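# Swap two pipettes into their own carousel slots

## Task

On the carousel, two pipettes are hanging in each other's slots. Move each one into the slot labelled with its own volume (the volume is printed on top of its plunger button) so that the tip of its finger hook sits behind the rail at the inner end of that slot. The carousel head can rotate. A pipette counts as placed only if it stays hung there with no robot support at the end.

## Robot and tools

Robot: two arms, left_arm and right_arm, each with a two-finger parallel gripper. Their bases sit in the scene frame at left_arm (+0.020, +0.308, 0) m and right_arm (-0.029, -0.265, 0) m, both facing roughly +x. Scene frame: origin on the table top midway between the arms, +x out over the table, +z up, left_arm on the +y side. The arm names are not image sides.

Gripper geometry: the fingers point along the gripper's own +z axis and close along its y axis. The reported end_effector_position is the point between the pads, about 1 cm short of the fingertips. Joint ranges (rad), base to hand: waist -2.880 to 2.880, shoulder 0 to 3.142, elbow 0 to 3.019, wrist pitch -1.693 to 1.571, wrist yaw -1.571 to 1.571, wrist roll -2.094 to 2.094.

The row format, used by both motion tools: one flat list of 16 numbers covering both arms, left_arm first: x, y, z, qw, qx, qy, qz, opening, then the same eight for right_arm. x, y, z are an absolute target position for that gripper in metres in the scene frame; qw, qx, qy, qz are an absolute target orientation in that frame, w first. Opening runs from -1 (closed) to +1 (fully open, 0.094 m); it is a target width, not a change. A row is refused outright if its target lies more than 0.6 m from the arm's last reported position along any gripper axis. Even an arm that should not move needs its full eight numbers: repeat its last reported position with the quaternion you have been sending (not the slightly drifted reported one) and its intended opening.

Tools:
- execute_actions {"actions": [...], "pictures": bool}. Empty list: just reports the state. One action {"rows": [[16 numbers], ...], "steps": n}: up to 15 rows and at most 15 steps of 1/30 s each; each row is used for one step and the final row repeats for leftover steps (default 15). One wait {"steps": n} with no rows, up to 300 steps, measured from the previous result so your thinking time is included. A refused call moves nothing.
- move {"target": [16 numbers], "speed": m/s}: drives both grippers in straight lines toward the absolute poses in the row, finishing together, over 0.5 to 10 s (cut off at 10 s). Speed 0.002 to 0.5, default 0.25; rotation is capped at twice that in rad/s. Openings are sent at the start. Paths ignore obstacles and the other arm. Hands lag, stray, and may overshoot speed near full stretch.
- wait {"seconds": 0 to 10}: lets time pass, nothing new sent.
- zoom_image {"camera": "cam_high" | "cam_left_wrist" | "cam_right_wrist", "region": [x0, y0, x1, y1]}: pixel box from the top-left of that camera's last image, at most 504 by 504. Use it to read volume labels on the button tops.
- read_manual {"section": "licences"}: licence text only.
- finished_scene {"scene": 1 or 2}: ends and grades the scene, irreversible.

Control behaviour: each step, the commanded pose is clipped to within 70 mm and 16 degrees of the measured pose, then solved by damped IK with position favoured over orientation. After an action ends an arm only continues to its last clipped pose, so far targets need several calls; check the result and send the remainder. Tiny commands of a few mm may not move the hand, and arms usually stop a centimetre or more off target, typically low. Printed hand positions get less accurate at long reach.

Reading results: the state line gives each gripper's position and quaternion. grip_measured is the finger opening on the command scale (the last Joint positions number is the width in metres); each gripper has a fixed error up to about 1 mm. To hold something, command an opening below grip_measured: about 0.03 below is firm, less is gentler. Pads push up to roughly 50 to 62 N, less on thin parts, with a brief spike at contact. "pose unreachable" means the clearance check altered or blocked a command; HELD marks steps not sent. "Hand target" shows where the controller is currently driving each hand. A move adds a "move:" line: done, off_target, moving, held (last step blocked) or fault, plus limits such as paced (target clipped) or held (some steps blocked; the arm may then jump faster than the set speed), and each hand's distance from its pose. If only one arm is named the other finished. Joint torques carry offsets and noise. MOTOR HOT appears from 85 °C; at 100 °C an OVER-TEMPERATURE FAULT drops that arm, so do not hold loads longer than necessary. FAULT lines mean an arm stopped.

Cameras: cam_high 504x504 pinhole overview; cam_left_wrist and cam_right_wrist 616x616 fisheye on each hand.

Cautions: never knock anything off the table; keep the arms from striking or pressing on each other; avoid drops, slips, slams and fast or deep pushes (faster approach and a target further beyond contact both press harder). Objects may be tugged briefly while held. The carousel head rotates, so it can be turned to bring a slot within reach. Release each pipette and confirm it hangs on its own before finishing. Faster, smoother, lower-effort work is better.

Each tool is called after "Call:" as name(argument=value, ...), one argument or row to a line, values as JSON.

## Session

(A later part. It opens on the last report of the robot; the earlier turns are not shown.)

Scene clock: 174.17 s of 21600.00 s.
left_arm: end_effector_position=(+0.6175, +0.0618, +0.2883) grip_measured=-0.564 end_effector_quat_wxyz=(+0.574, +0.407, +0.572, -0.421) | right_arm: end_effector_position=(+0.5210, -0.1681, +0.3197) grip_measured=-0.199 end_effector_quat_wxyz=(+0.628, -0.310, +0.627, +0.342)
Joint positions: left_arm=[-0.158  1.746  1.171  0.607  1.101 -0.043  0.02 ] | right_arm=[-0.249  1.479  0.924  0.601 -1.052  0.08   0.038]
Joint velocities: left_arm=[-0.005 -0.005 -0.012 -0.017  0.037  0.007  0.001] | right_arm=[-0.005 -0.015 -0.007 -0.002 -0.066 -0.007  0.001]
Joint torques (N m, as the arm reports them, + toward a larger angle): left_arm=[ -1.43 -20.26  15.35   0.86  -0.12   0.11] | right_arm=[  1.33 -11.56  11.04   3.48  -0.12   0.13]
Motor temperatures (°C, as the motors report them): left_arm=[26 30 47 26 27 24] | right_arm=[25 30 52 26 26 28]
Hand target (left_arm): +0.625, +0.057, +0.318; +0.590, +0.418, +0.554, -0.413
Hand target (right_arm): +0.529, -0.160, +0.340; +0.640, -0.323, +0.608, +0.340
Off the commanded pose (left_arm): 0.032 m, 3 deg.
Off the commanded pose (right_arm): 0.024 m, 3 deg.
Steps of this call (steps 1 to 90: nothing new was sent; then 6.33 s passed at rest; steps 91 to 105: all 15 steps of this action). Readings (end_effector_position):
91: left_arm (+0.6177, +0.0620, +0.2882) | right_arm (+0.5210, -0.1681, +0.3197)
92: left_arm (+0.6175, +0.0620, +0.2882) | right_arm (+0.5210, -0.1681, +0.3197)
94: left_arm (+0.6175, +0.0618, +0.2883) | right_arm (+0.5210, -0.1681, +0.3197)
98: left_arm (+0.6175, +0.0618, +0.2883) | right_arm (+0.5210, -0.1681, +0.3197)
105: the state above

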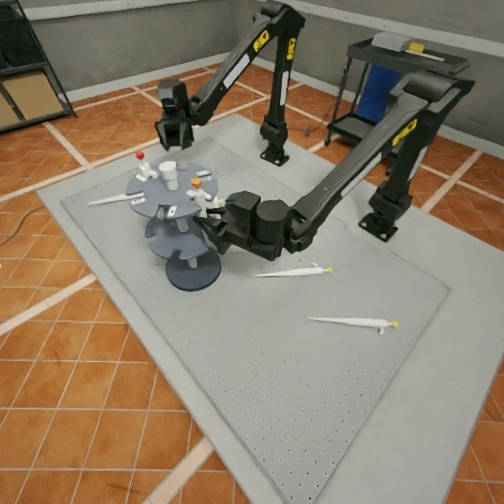

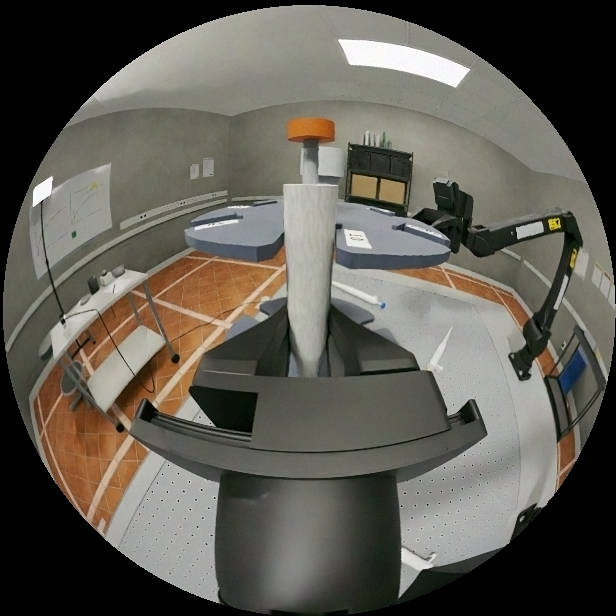

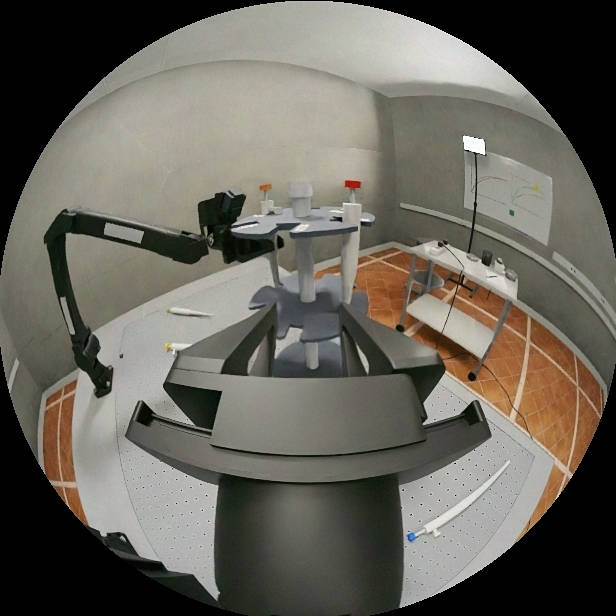

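Call:
move(
  target=[0.627,0.057,0.336,0.5893,0.4181,0.5549,-0.4126,-0.61,0.643,-0.128,0.312,0.585,-0.410,0.556,0.426,-0.2],
  speed=0.1,
)

Scene clock: 263.90 s of 21600.00 s.
left_arm: end_effector_position=(+0.6172, +0.0619, +0.2969) grip_measured=-0.564 end_effector_quat_wxyz=(+0.569, +0.404, +0.577, -0.423) | right_arm: end_effector_position=(+0.6312, -0.1381, +0.2996) grip_measured=-0.199 end_effector_quat_wxyz=(+0.576, -0.395, +0.573, +0.429)
Joint positions: left_arm=[-0.158  1.729  1.182  0.562  1.1   -0.041  0.02 ] | right_arm=[-0.212  1.872  1.364  0.623 -1.3    0.147  0.038]
Joint velocities: left_arm=[ 0.005  0.005 -0.017 -0.002  0.051  0.007 -0.   ] | right_arm=[ 0.005  0.005  0.002 -0.002 -0.022  0.007  0.   ]
Joint torques (N m, as the arm reports them, + toward a larger angle): left_arm=[ -1.   -21.01  16.34   0.82  -0.06   0.11] | right_arm=[  1.94 -16.7   12.06   3.12  -0.11   0.14]
Motor temperatures (°C, as the motors report them): left_arm=[26 31 48 26 27 24] | right_arm=[25 30 53 26 26 28]
Hand target (left_arm): +0.624, +0.058, +0.336; +0.590, +0.417, +0.555, -0.413
Hand target (right_arm): +0.642, -0.129, +0.314; +0.585, -0.410, +0.556, +0.425
Off the commanded pose (left_arm): 0.041 m, 4 deg.
Off the commanded pose (right_arm): 0.020 m, 3 deg.
After step 90, 84.77 s passed at rest.
move: off_target (left_arm, right_arm)

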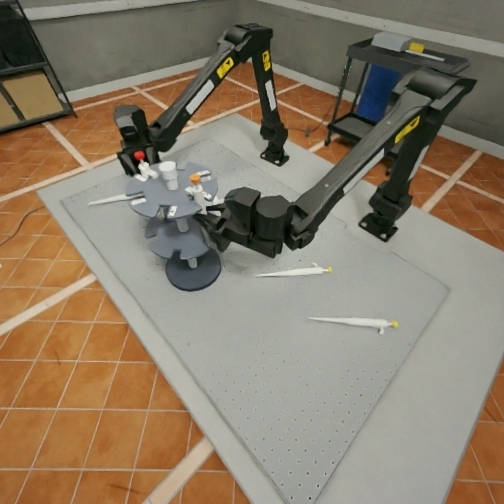

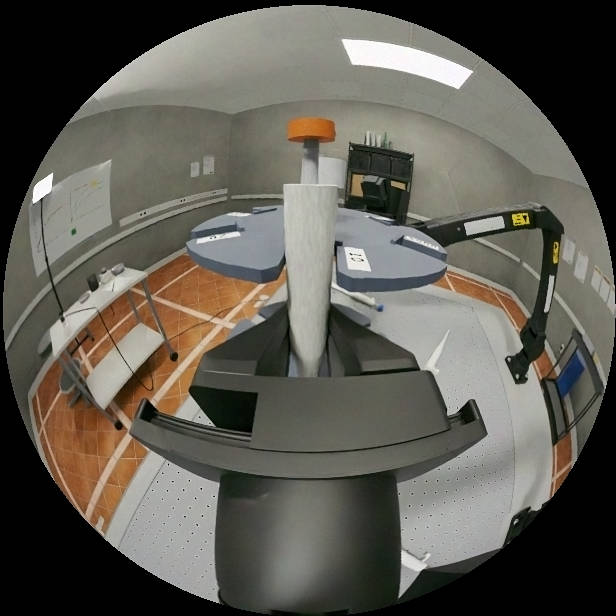

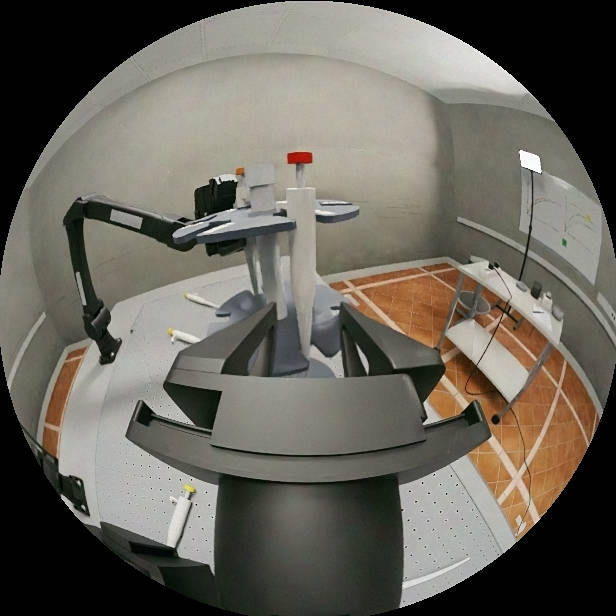

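Call:
move(
  target=[0.627,0.057,0.336,0.5893,0.4181,0.5549,-0.4126,-0.61,0.656,-0.068,0.312,0.585,-0.410,0.556,0.426,-0.2],
  speed=0.06,
)

Scene clock: 270.73 s of 21600.00 s.
left_arm: end_effector_position=(+0.6172, +0.0619, +0.2969) grip_measured=-0.564 end_effector_quat_wxyz=(+0.569, +0.404, +0.577, -0.423) | right_arm: end_effector_position=(+0.6417, -0.0761, +0.3052) grip_measured=-0.199 end_effector_quat_wxyz=(+0.580, -0.401, +0.564, +0.430)
Joint positions: left_arm=[-0.158  1.729  1.182  0.562  1.1   -0.041  0.02 ] | right_arm=[-0.111  1.896  1.41   0.608 -1.212  0.133  0.038]
Joint velocities: left_arm=[-0.015 -0.005  0.002 -0.032  0.037 -0.095 -0.   ] | right_arm=[ 0.005 -0.015 -0.012 -0.002  0.007  0.022  0.   ]
Joint torques (N m, as the arm reports them, + toward a larger angle): left_arm=[ -1.24 -21.46  16.33   0.87  -0.05   0.09] | right_arm=[  1.49 -16.55  12.3    1.14   0.15  -0.12]
Motor temperatures (°C, as the motors report them): left_arm=[26 31 49 26 27 24] | right_arm=[25 31 53 26 26 28]
Hand target (left_arm): +0.624, +0.058, +0.336; +0.590, +0.417, +0.555, -0.413
Hand target (right_arm): +0.655, -0.069, +0.312; +0.585, -0.409, +0.555, +0.426
Off the commanded pose (left_arm): 0.041 m, 4 deg.
Off the commanded pose (right_arm): 0.018 m, 2 deg.
After step 90, 2.20 s passed at rest.
move: off_target (left_arm, right_arm)

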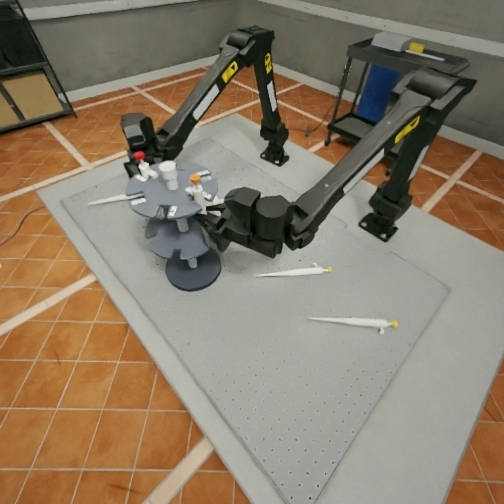

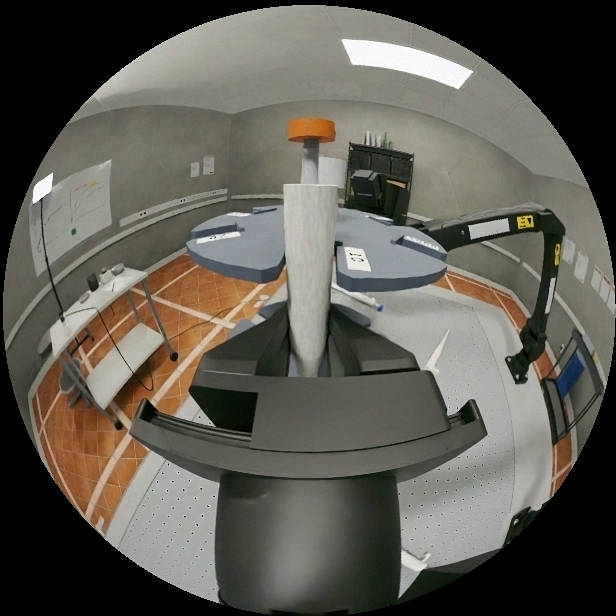

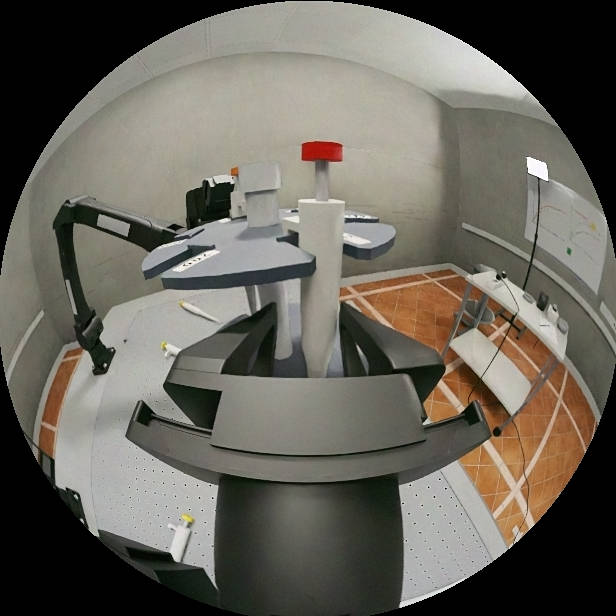

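Call:
move(
  target=[0.627,0.057,0.336,0.5893,0.4181,0.5549,-0.4126,-0.61,0.664,-0.065,0.298,0.585,-0.410,0.556,0.426,-0.2],
  speed=0.04,
)

Scene clock: 275.23 s of 21600.00 s.
left_arm: end_effector_position=(+0.6172, +0.0619, +0.2969) grip_measured=-0.564 end_effector_quat_wxyz=(+0.569, +0.404, +0.577, -0.423) | right_arm: end_effector_position=(+0.6512, -0.0760, +0.2877) grip_measured=-0.199 end_effector_quat_wxyz=(+0.575, -0.397, +0.570, +0.432)
Joint positions: left_arm=[-0.158  1.729  1.182  0.562  1.1   -0.041  0.02 ] | right_arm=[-0.111  1.933  1.425  0.607 -1.208  0.129  0.038]
Joint velocities: left_arm=[-0.005  0.005 -0.002  0.007 -0.066 -0.051 -0.001] | right_arm=[ 0.005 -0.015 -0.007  0.007 -0.007  0.022 -0.001]
Joint torques (N m, as the arm reports them, + toward a larger angle): left_arm=[ -1.2  -20.8   16.23   0.86  -0.05   0.1 ] | right_arm=[  1.39 -17.81  12.15   2.12   0.17  -0.14]
Motor temperatures (°C, as the motors report them): left_arm=[26 31 49 26 27 24] | right_arm=[25 31 53 26 26 28]
Hand target (left_arm): +0.624, +0.058, +0.336; +0.590, +0.417, +0.555, -0.413
Hand target (right_arm): +0.663, -0.065, +0.298; +0.585, -0.409, +0.556, +0.426
Off the commanded pose (left_arm): 0.041 m, 4 deg.
Off the commanded pose (right_arm): 0.020 m, 3 deg.
After step 90, 0.07 s passed at rest.
move: off_target (left_arm, right_arm)

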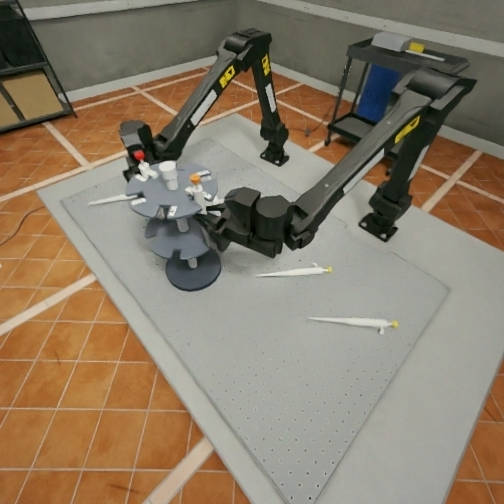

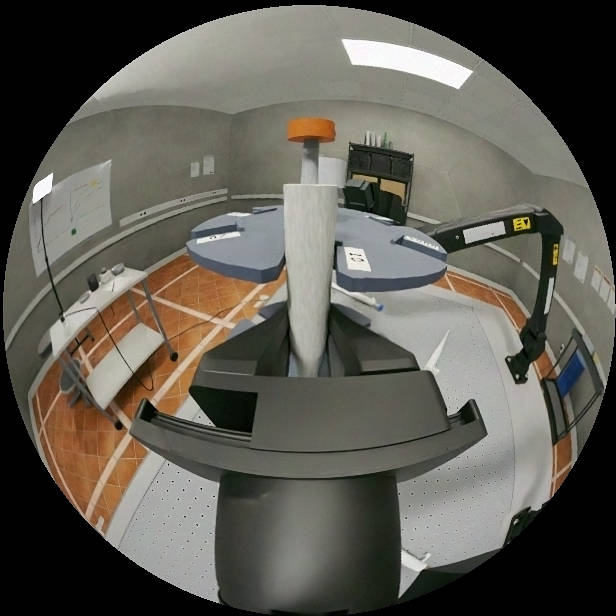

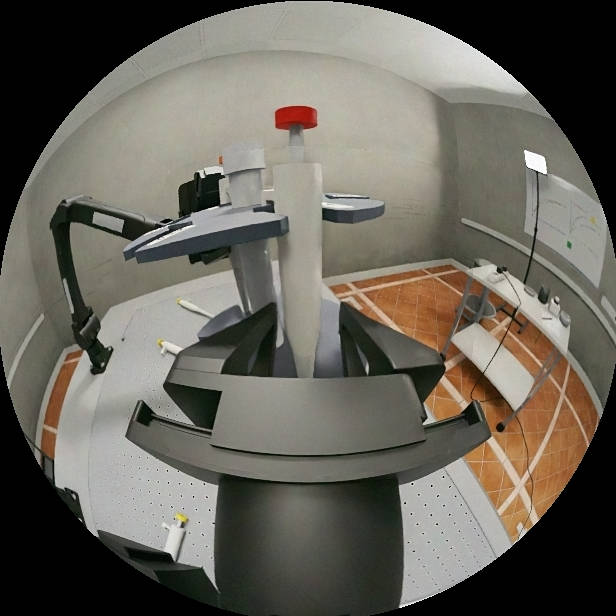

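Call:
move(
  target=[0.627,0.057,0.336,0.5893,0.4181,0.5549,-0.4126,-0.61,0.658,-0.058,0.300,0.585,-0.410,0.556,0.426,-0.2],
  speed=0.04,
)

Scene clock: 279.83 s of 21600.00 s.
left_arm: end_effector_position=(+0.6172, +0.0619, +0.2969) grip_measured=-0.564 end_effector_quat_wxyz=(+0.569, +0.404, +0.577, -0.423) | right_arm: end_effector_position=(+0.6504, -0.0675, +0.2879) grip_measured=-0.199 end_effector_quat_wxyz=(+0.576, -0.398, +0.569, +0.432)
Joint positions: left_arm=[-0.158  1.729  1.182  0.562  1.1   -0.041  0.02 ] | right_arm=[-0.098  1.933  1.425  0.607 -1.197  0.125  0.038]
Joint velocities: left_arm=[-0.015 -0.005  0.002  0.007  0.022  0.007 -0.001] | right_arm=[-0.015 -0.015 -0.017  0.022  0.022  0.007  0.   ]
Joint torques (N m, as the arm reports them, + toward a larger angle): left_arm=[ -1.45 -21.25  16.29   0.89  -0.08   0.09] | right_arm=[  1.31 -18.89  11.01   1.98   0.2   -0.11]
Motor temperatures (°C, as the motors report them): left_arm=[26 31 49 26 27 24] | right_arm=[25 31 54 26 26 28]
Hand target (left_arm): +0.624, +0.058, +0.336; +0.590, +0.417, +0.555, -0.413
Hand target (right_arm): +0.657, -0.058, +0.300; +0.585, -0.409, +0.556, +0.426
Off the commanded pose (left_arm): 0.041 m, 4 deg.
Off the commanded pose (right_arm): 0.017 m, 2 deg.
After step 90, 0.30 s passed at rest.
move: off_target (left_arm, right_arm)

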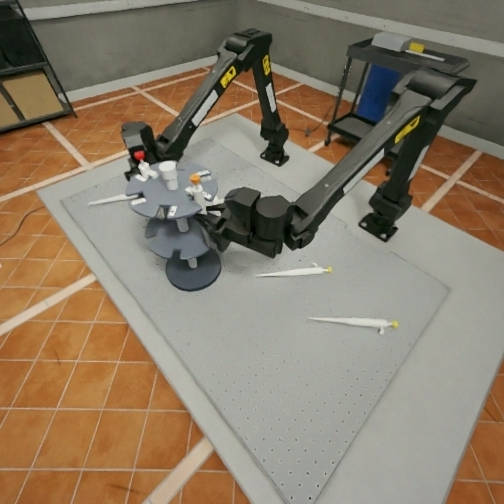

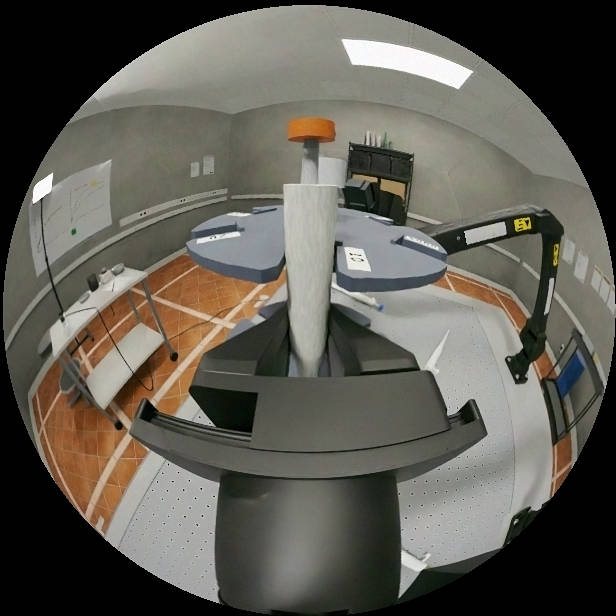

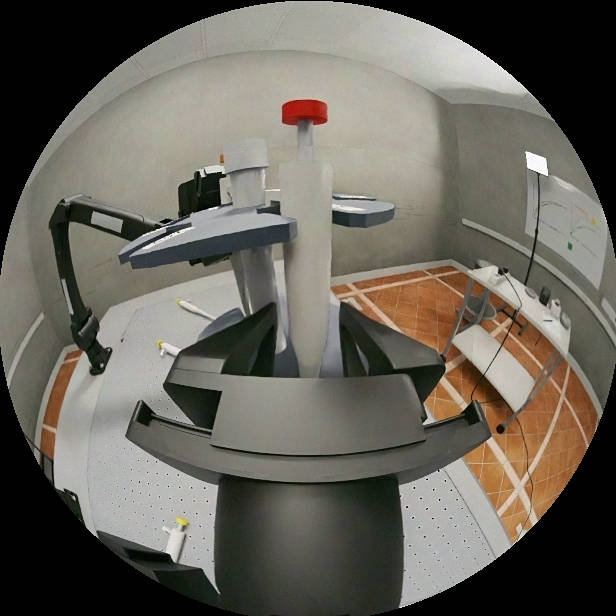

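Centered. Close.

Call:
execute_actions(
  actions=[
    {"rows":[[0.627,0.057,0.336,0.5893,0.4181,0.5549,-0.4126,-0.61,0.658,-0.058,0.300,0.585,-0.410,0.556,0.426,-0.65]],"steps":15},
  ],
  pictures=false,
)

Scene clock: 281.90 s of 21600.00 s.
left_arm: end_effector_position=(+0.6172, +0.0619, +0.2969) grip_measured=-0.564 end_effector_quat_wxyz=(+0.569, +0.404, +0.577, -0.423) | right_arm: end_effector_position=(+0.6505, -0.0675, +0.2879) grip_measured=-0.579 end_effector_quat_wxyz=(+0.576, -0.398, +0.568, +0.431)
Joint positions: left_arm=[-0.158  1.729  1.182  0.562  1.1   -0.041  0.02 ] | right_arm=[-0.098  1.933  1.425  0.607 -1.196  0.123  0.02 ]
Joint velocities: left_arm=[ 0.005 -0.005  0.002  0.007  0.007  0.037  0.   ] | right_arm=[ 0.005 -0.005 -0.002 -0.007 -0.007  0.051 -0.   ]
Joint torques (N m, as the arm reports them, + toward a larger angle): left_arm=[ -1.62 -20.69  16.37   0.8   -0.05   0.11] | right_arm=[  1.65 -18.87  10.92   1.86   0.13  -0.1 ]
Motor temperatures (°C, as the motors report them): left_arm=[26 31 49 26 27 24] | right_arm=[25 31 53 25 26 28]
Hand target (left_arm): +0.624, +0.058, +0.336; +0.590, +0.417, +0.555, -0.413
Hand target (right_arm): +0.657, -0.058, +0.300; +0.585, -0.410, +0.556, +0.426
Off the commanded pose (left_arm): 0.041 m, 4 deg.
Off the commanded pose (right_arm): 0.017 m, 2 deg.
Steps of this call (steps 1 to 47: nothing new was sent; steps 48 to 62: all 15 steps of this action). Readings (end_effector_position):
48: left_arm (+0.6172, +0.0619, +0.2969) | right_arm (+0.6504, -0.0675, +0.2879)
49: left_arm (+0.6172, +0.0619, +0.2969) | right_arm (+0.6505, -0.0675, +0.2879)
51: left_arm (+0.6172, +0.0619, +0.2969) | right_arm (+0.6505, -0.0675, +0.2879)
55: left_arm (+0.6172, +0.0619, +0.2969) | right_arm (+0.6505, -0.0675, +0.2879)
62: the state above

Call:
move(
  target=[0.627,0.057,0.336,0.5893,0.4181,0.5549,-0.4126,-0.61,0.658,-0.058,0.335,0.585,-0.410,0.556,0.426,-0.625],
  speed=0.04,
)

Scene clock: 284.73 s of 21600.00 s.
left_arm: end_effector_position=(+0.6171, +0.0619, +0.2972) grip_measured=-0.564 end_effector_quat_wxyz=(+0.569, +0.404, +0.577, -0.423) | right_arm: end_effector_position=(+0.6514, -0.0675, +0.2883) grip_measured=-0.579 end_effector_quat_wxyz=(+0.567, -0.394, +0.578, +0.435)
Joint positions: left_arm=[-0.158  1.729  1.182  0.562  1.1   -0.041  0.02 ] | right_arm=[-0.098  1.927  1.433  0.554 -1.196  0.111  0.02 ]
Joint velocities: left_arm=[-0.005 -0.005  0.002  0.002  0.007 -0.022 -0.001] | right_arm=[-0.005 -0.015 -0.002 -0.007 -0.051  0.022 -0.002]
Joint torques (N m, as the arm reports them, + toward a larger angle): left_arm=[ -1.39 -20.79  16.3    0.84  -0.05   0.08] | right_arm=[  1.19 -22.63  12.61   1.11   0.13   0.07]
Motor temperatures (°C, as the motors report them): left_arm=[26 32 49 26 27 24] | right_arm=[25 32 53 25 26 28]
Hand target (left_arm): +0.624, +0.058, +0.336; +0.590, +0.417, +0.554, -0.413
Hand target (right_arm): +0.654, -0.059, +0.335; +0.585, -0.409, +0.555, +0.426
Off the commanded pose (left_arm): 0.040 m, 4 deg.
Off the commanded pose (right_arm): 0.048 m, 4 deg.
move: off_target (left_arm, right_arm)

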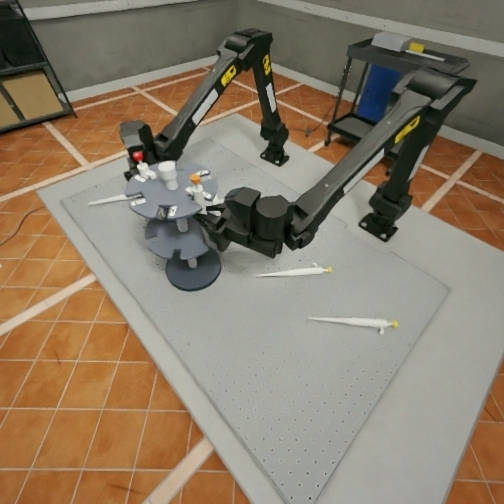

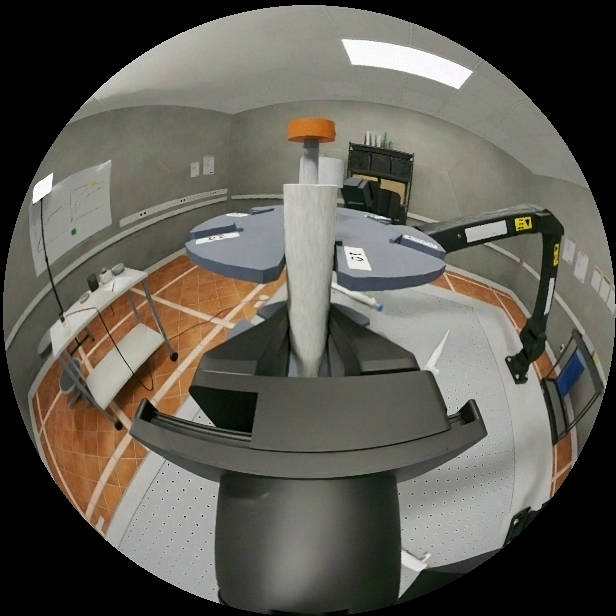

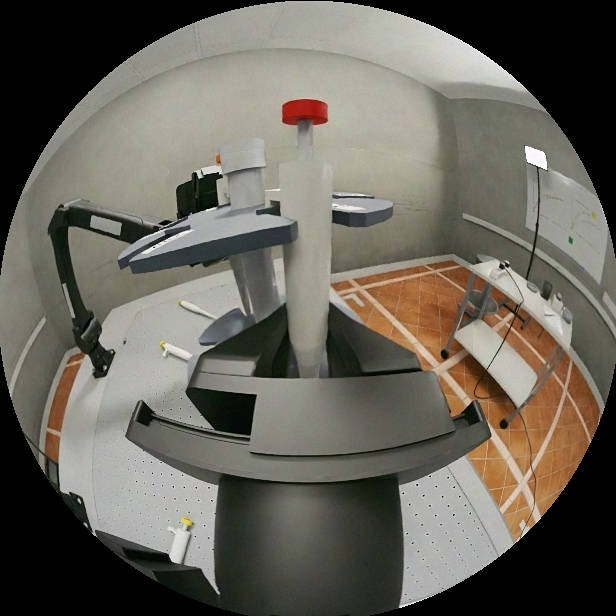

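Call:
move(
  target=[0.627,0.057,0.336,0.5893,0.4181,0.5549,-0.4126,-0.61,0.660,-0.058,0.350,0.585,-0.410,0.556,0.426,-0.625],
  speed=0.04,
)

Scene clock: 289.90 s of 21600.00 s.
left_arm: end_effector_position=(+0.6171, +0.0619, +0.2971) grip_measured=-0.564 end_effector_quat_wxyz=(+0.569, +0.404, +0.577, -0.423) | right_arm: end_effector_position=(+0.6534, -0.0674, +0.2906) grip_measured=-0.579 end_effector_quat_wxyz=(+0.563, -0.394, +0.582, +0.435)
Joint positions: left_arm=[-0.158  1.729  1.182  0.562  1.1   -0.041  0.02 ] | right_arm=[-0.098  1.925  1.445  0.516 -1.196  0.096  0.02 ]
Joint velocities: left_arm=[ 0.005 -0.015  0.012  0.002 -0.139 -0.007 -0.   ] | right_arm=[-0.005 -0.005  0.007 -0.017  0.066 -0.022  0.001]
Joint torques (N m, as the arm reports them, + toward a larger angle): left_arm=[ -0.73 -20.97  16.32   0.87  -0.06   0.1 ] | right_arm=[  1.38 -23.59  13.31   1.12   0.07   0.21]
Motor temperatures (°C, as the motors report them): left_arm=[26 32 49 26 27 24] | right_arm=[25 32 54 25 26 28]
Hand target (left_arm): +0.624, +0.058, +0.336; +0.590, +0.417, +0.554, -0.413
Hand target (right_arm): +0.655, -0.059, +0.349; +0.585, -0.409, +0.555, +0.426
Off the commanded pose (left_arm): 0.040 m, 4 deg.
Off the commanded pose (right_arm): 0.060 m, 4 deg.
After step 90, 0.37 s passed at rest.
move: off_target (left_arm, right_arm)

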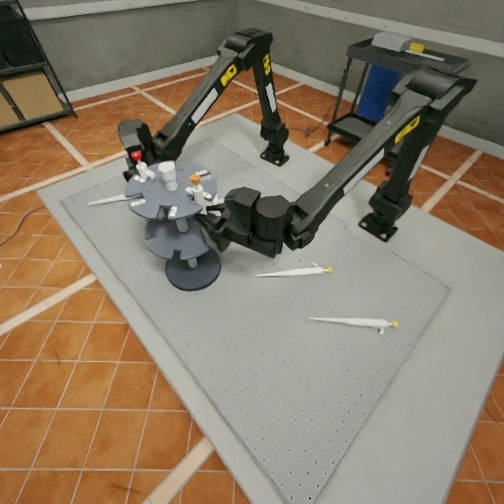

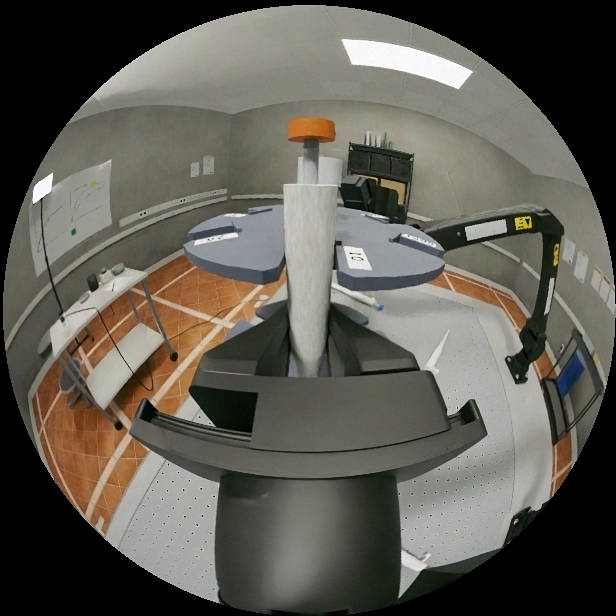

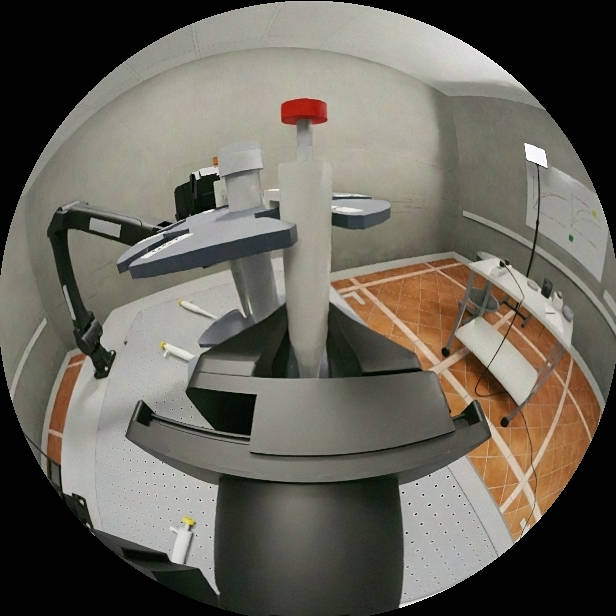

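Call:
move(
  target=[0.627,0.057,0.336,0.5893,0.4181,0.5549,-0.4126,-0.61,0.645,-0.060,0.340,0.585,-0.410,0.556,0.426,-0.625],
  speed=0.03,
)

Scene clock: 295.97 s of 21600.00 s.
left_arm: end_effector_position=(+0.6168, +0.0618, +0.2971) grip_measured=-0.564 end_effector_quat_wxyz=(+0.569, +0.405, +0.577, -0.424) | right_arm: end_effector_position=(+0.6500, -0.0676, +0.3043) grip_measured=-0.579 end_effector_quat_wxyz=(+0.569, -0.397, +0.576, +0.432)
Joint positions: left_arm=[-0.158  1.729  1.182  0.562  1.102 -0.041  0.02 ] | right_arm=[-0.098  1.904  1.445  0.516 -1.196  0.098  0.02 ]
Joint velocities: left_arm=[-0.005 -0.015 -0.002 -0.007  0.066  0.022 -0.001] | right_arm=[-0.005 -0.005 -0.007  0.002 -0.022  0.022  0.   ]
Joint torques (N m, as the arm reports them, + toward a larger angle): left_arm=[ -0.95 -21.08  16.22   0.73  -0.12   0.08] | right_arm=[  1.19 -23.54   9.41   2.84   0.04   0.11]
Motor temperatures (°C, as the motors report them): left_arm=[26 32 49 26 27 24] | right_arm=[25 33 54 25 26 28]
Hand target (left_arm): +0.624, +0.058, +0.336; +0.590, +0.417, +0.554, -0.413
Hand target (right_arm): +0.644, -0.060, +0.339; +0.585, -0.410, +0.556, +0.426
Off the commanded pose (left_arm): 0.040 m, 4 deg.
Off the commanded pose (right_arm): 0.037 m, 3 deg.
After step 90, 1.00 s passed at rest.
move: off_target (left_arm, right_arm)

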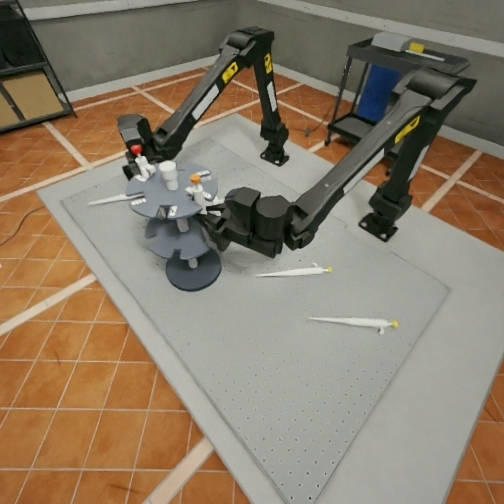

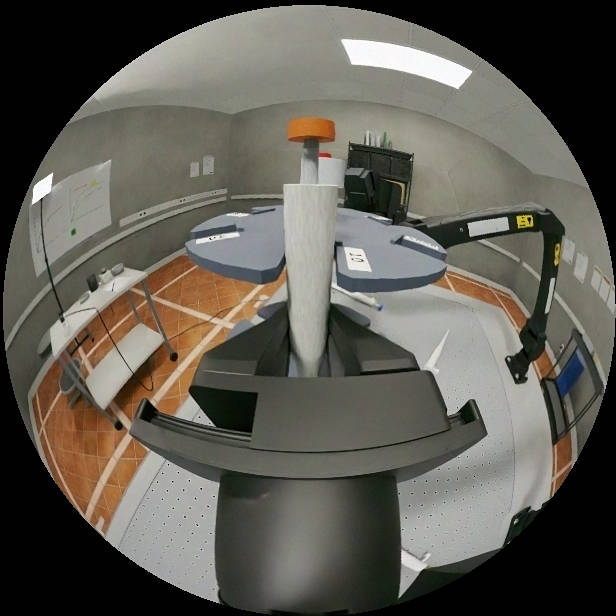

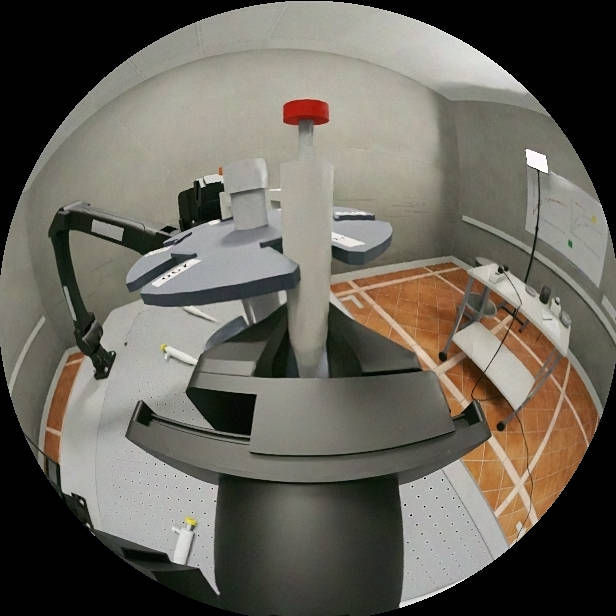

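Call:
move(
  target=[0.627,0.057,0.336,0.5893,0.4181,0.5549,-0.4126,-0.61,0.660,-0.125,0.328,0.585,-0.410,0.556,0.426,-0.625],
  speed=0.05,
)

Scene clock: 300.47 s of 21600.00 s.
left_arm: end_effector_position=(+0.6176, +0.0621, +0.2972) grip_measured=-0.564 end_effector_quat_wxyz=(+0.570, +0.403, +0.578, -0.423) | right_arm: end_effector_position=(+0.6477, -0.1171, +0.3079) grip_measured=-0.579 end_effector_quat_wxyz=(+0.567, -0.401, +0.571, +0.438)
Joint positions: left_arm=[-0.158  1.729  1.182  0.562  1.097 -0.041  0.02 ] | right_arm=[-0.179  1.904  1.445  0.552 -1.294  0.135  0.02 ]
Joint velocities: left_arm=[ 0.015 -0.015  0.007  0.002  0.037 -0.022 -0.   ] | right_arm=[-0.015  0.005  0.012  0.002 -0.066  0.022 -0.   ]
Joint torques (N m, as the arm reports them, + toward a larger angle): left_arm=[ -1.18 -20.6   16.32   0.83   0.04   0.09] | right_arm=[  0.27 -18.64  11.82   3.18  -0.11   0.15]
Motor temperatures (°C, as the motors report them): left_arm=[26 32 49 26 27 24] | right_arm=[25 33 53 25 26 28]
Hand target (left_arm): +0.624, +0.058, +0.336; +0.590, +0.417, +0.555, -0.413
Hand target (right_arm): +0.658, -0.125, +0.328; +0.584, -0.410, +0.557, +0.425
Off the commanded pose (left_arm): 0.040 m, 4 deg.
Off the commanded pose (right_arm): 0.025 m, 3 deg.
move: off_target (left_arm, right_arm)

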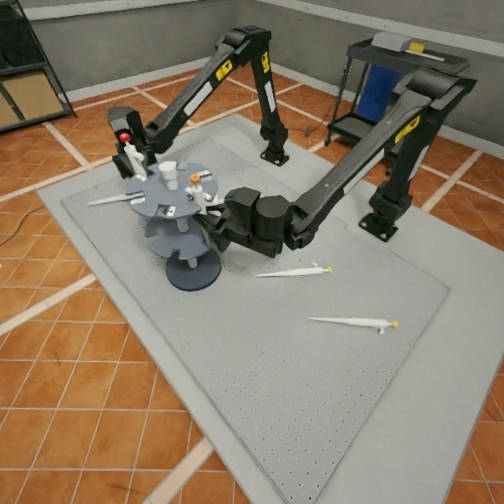

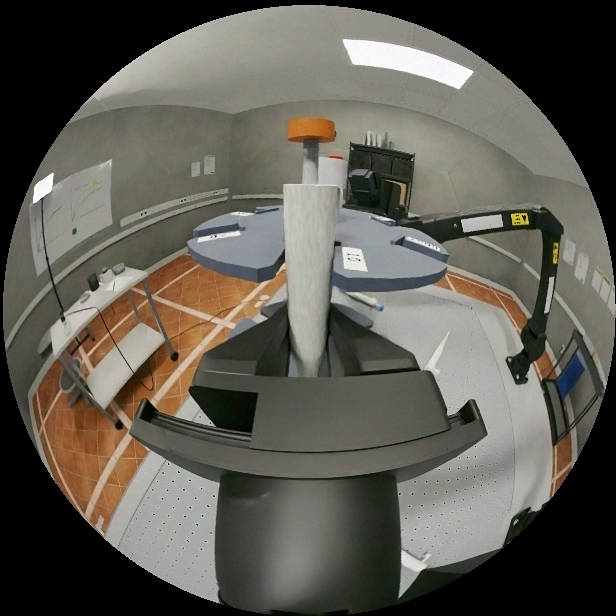

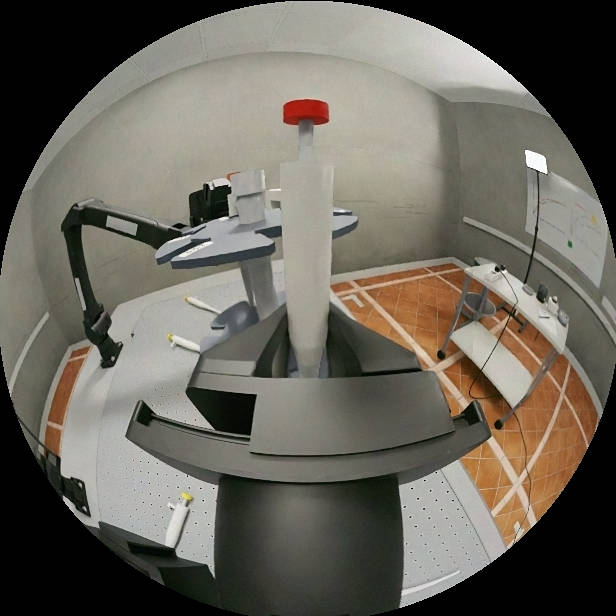

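Call:
move(
  target=[0.612,0.062,0.345,0.5893,0.4181,0.5549,-0.4126,-0.61,0.56,-0.17,0.328,0.6405,-0.3232,0.6078,0.3406,-0.625],
  speed=0.08,
)

Scene clock: 311.77 s of 21600.00 s.
left_arm: end_effector_position=(+0.6118, +0.0628, +0.3140) grip_measured=-0.564 end_effector_quat_wxyz=(+0.575, +0.407, +0.572, -0.421) | right_arm: end_effector_position=(+0.5644, -0.1607, +0.3065) grip_measured=-0.579 end_effector_quat_wxyz=(+0.618, -0.315, +0.624, +0.359)
Joint positions: left_arm=[-0.158  1.697  1.182  0.546  1.099 -0.041  0.02 ] | right_arm=[-0.232  1.614  1.042  0.62  -1.07   0.101  0.02 ]
Joint velocities: left_arm=[-0.005  0.005  0.007 -0.012  0.007 -0.066 -0.   ] | right_arm=[-0.005 -0.005 -0.017 -0.012 -0.037 -0.051 -0.001]
Joint torques (N m, as the arm reports them, + toward a larger angle): left_arm=[ -1.03 -21.34  13.75   0.94   0.17   0.1 ] | right_arm=[ -0.27 -17.46   7.39   3.51   0.13  -0.14]
Motor temperatures (°C, as the motors report them): left_arm=[26 32 49 26 27 24] | right_arm=[25 33 53 26 26 28]
Hand target (left_arm): +0.611, +0.062, +0.345; +0.590, +0.418, +0.555, -0.413
Hand target (right_arm): +0.560, -0.169, +0.326; +0.640, -0.324, +0.609, +0.340
Off the commanded pose (left_arm): 0.031 m, 3 deg.
Off the commanded pose (right_arm): 0.024 m, 4 deg.
After step 90, 6.03 s passed at rest.
move: off_target (left_arm, right_arm)

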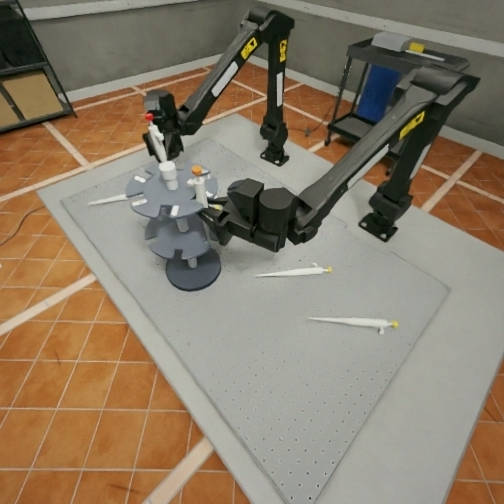

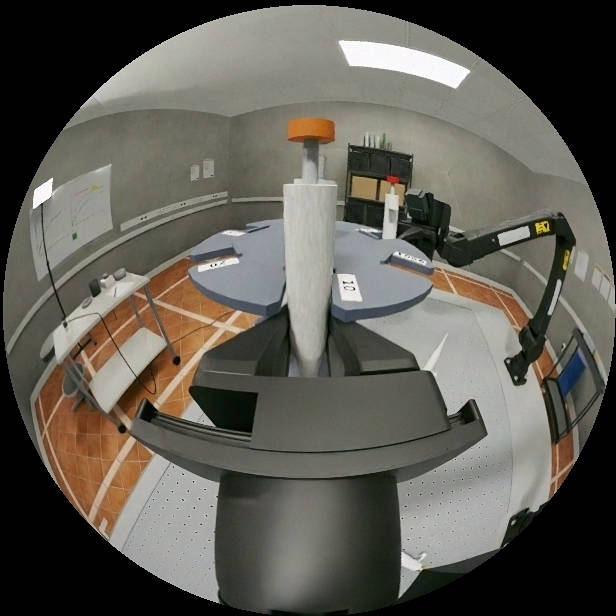

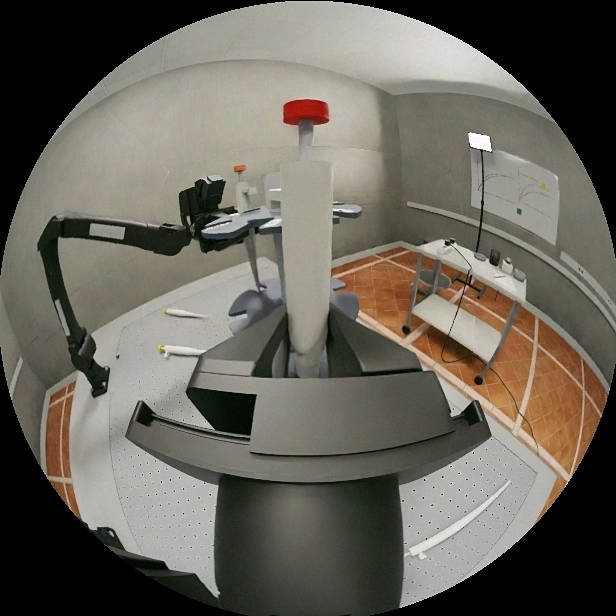

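Call:
move(
  target=[0.570,0.032,0.328,0.628,0.344,0.596,-0.363,-0.61,0.56,-0.17,0.328,0.6405,-0.3232,0.6078,0.3406,-0.625],
  speed=0.05,
)

Scene clock: 319.27 s of 21600.00 s.
left_arm: end_effector_position=(+0.5796, +0.0385, +0.3127) grip_measured=-0.564 end_effector_quat_wxyz=(+0.615, +0.337, +0.614, -0.362) | right_arm: end_effector_position=(+0.5644, -0.1607, +0.3065) grip_measured=-0.579 end_effector_quat_wxyz=(+0.618, -0.315, +0.624, +0.359)
Joint positions: left_arm=[-0.259  1.567  1.01   0.584  0.782 -0.048  0.02 ] | right_arm=[-0.232  1.614  1.042  0.62  -1.07   0.101  0.02 ]
Joint velocities: left_arm=[-0.005 -0.005 -0.002  0.002  0.007 -0.051 -0.   ] | right_arm=[-0.015 -0.015 -0.007 -0.027 -0.007  0.007 -0.   ]
Joint torques (N m, as the arm reports them, + toward a larger angle): left_arm=[ -2.11 -18.81   9.65   2.6   -0.06  -0.01] | right_arm=[ -0.56 -17.58   7.49   3.62   0.09  -0.09]
Motor temperatures (°C, as the motors report them): left_arm=[26 32 48 26 27 24] | right_arm=[25 33 52 26 26 28]
Hand target (left_arm): +0.569, +0.033, +0.328; +0.628, +0.344, +0.596, -0.363
Hand target (right_arm): +0.560, -0.169, +0.328; +0.640, -0.324, +0.608, +0.340
Off the commanded pose (left_arm): 0.019 m, 3 deg.
Off the commanded pose (right_arm): 0.024 m, 4 deg.
After step 90, 2.13 s passed at rest.
move: off_target (left_arm, right_arm)

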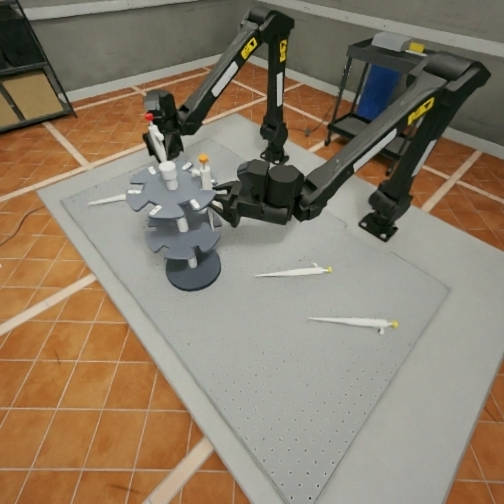

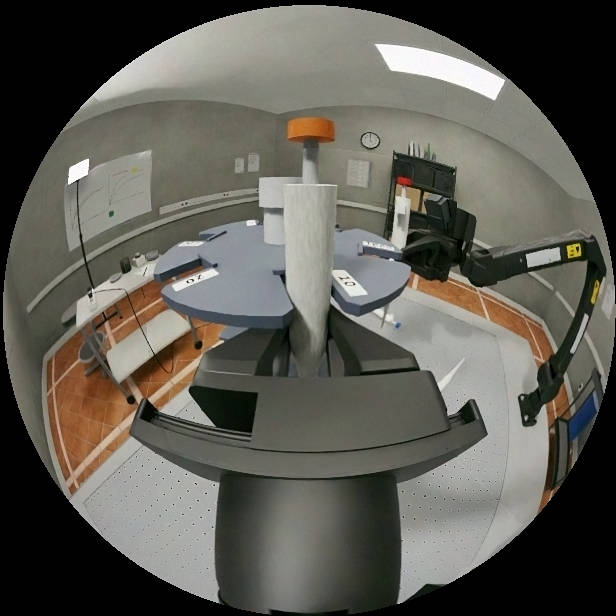

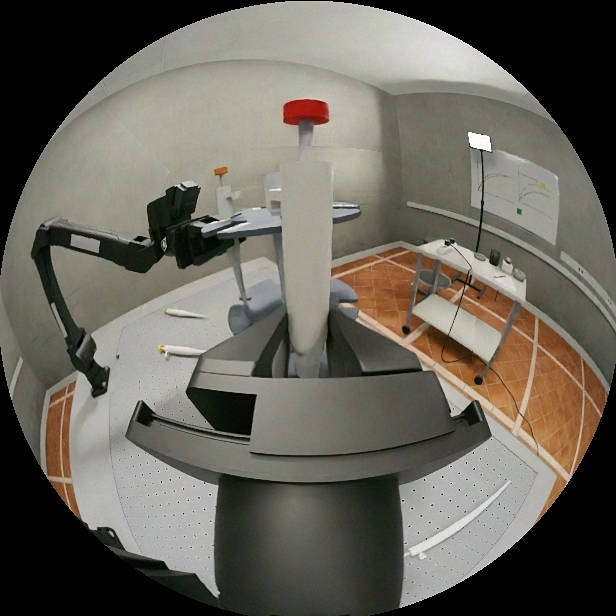

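Call:
move(
  target=[0.555,-0.028,0.325,0.6817,0.2354,0.6469,-0.2481,-0.61,0.56,-0.17,0.328,0.6405,-0.3232,0.6078,0.3406,-0.625],
  speed=0.05,
)

Scene clock: 326.63 s of 21600.00 s.
left_arm: end_effector_position=(+0.5627, -0.0242, +0.3085) grip_measured=-0.564 end_effector_quat_wxyz=(+0.667, +0.229, +0.664, -0.248) | right_arm: end_effector_position=(+0.5644, -0.1609, +0.3065) grip_measured=-0.579 end_effector_quat_wxyz=(+0.619, -0.315, +0.624, +0.359)
Joint positions: left_arm=[-0.505  1.521  0.95   0.584  0.19  -0.027  0.02 ] | right_arm=[-0.232  1.614  1.042  0.62  -1.07   0.101  0.02 ]
Joint velocities: left_arm=[-0.005 -0.015 -0.007 -0.012  0.11   0.051  0.   ] | right_arm=[-0.024 -0.015 -0.012  0.002 -0.037 -0.066 -0.   ]
Joint torques (N m, as the arm reports them, + toward a larger angle): left_arm=[ -1.78 -17.82  10.06   2.6   -0.1    0.16] | right_arm=[  0.09 -17.73   7.61   3.6    0.07  -0.07]
Motor temperatures (°C, as the motors report them): left_arm=[26 32 47 26 27 24] | right_arm=[25 33 50 26 26 28]
Hand target (left_arm): +0.554, -0.027, +0.325; +0.681, +0.235, +0.647, -0.249
Hand target (right_arm): +0.560, -0.170, +0.328; +0.640, -0.323, +0.608, +0.340
Off the commanded pose (left_arm): 0.019 m, 3 deg.
Off the commanded pose (right_arm): 0.024 m, 4 deg.
After step 90, 0.63 s passed at rest.
move: off_target (left_arm, right_arm)

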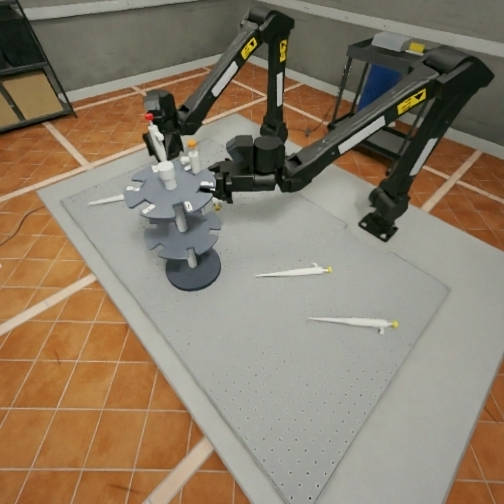

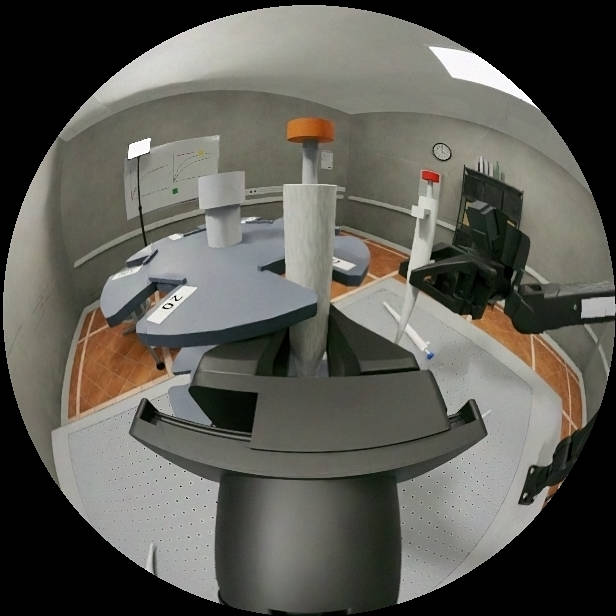

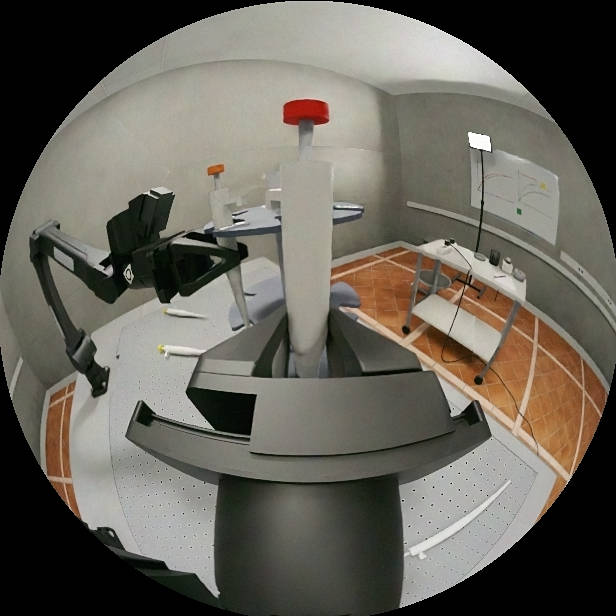

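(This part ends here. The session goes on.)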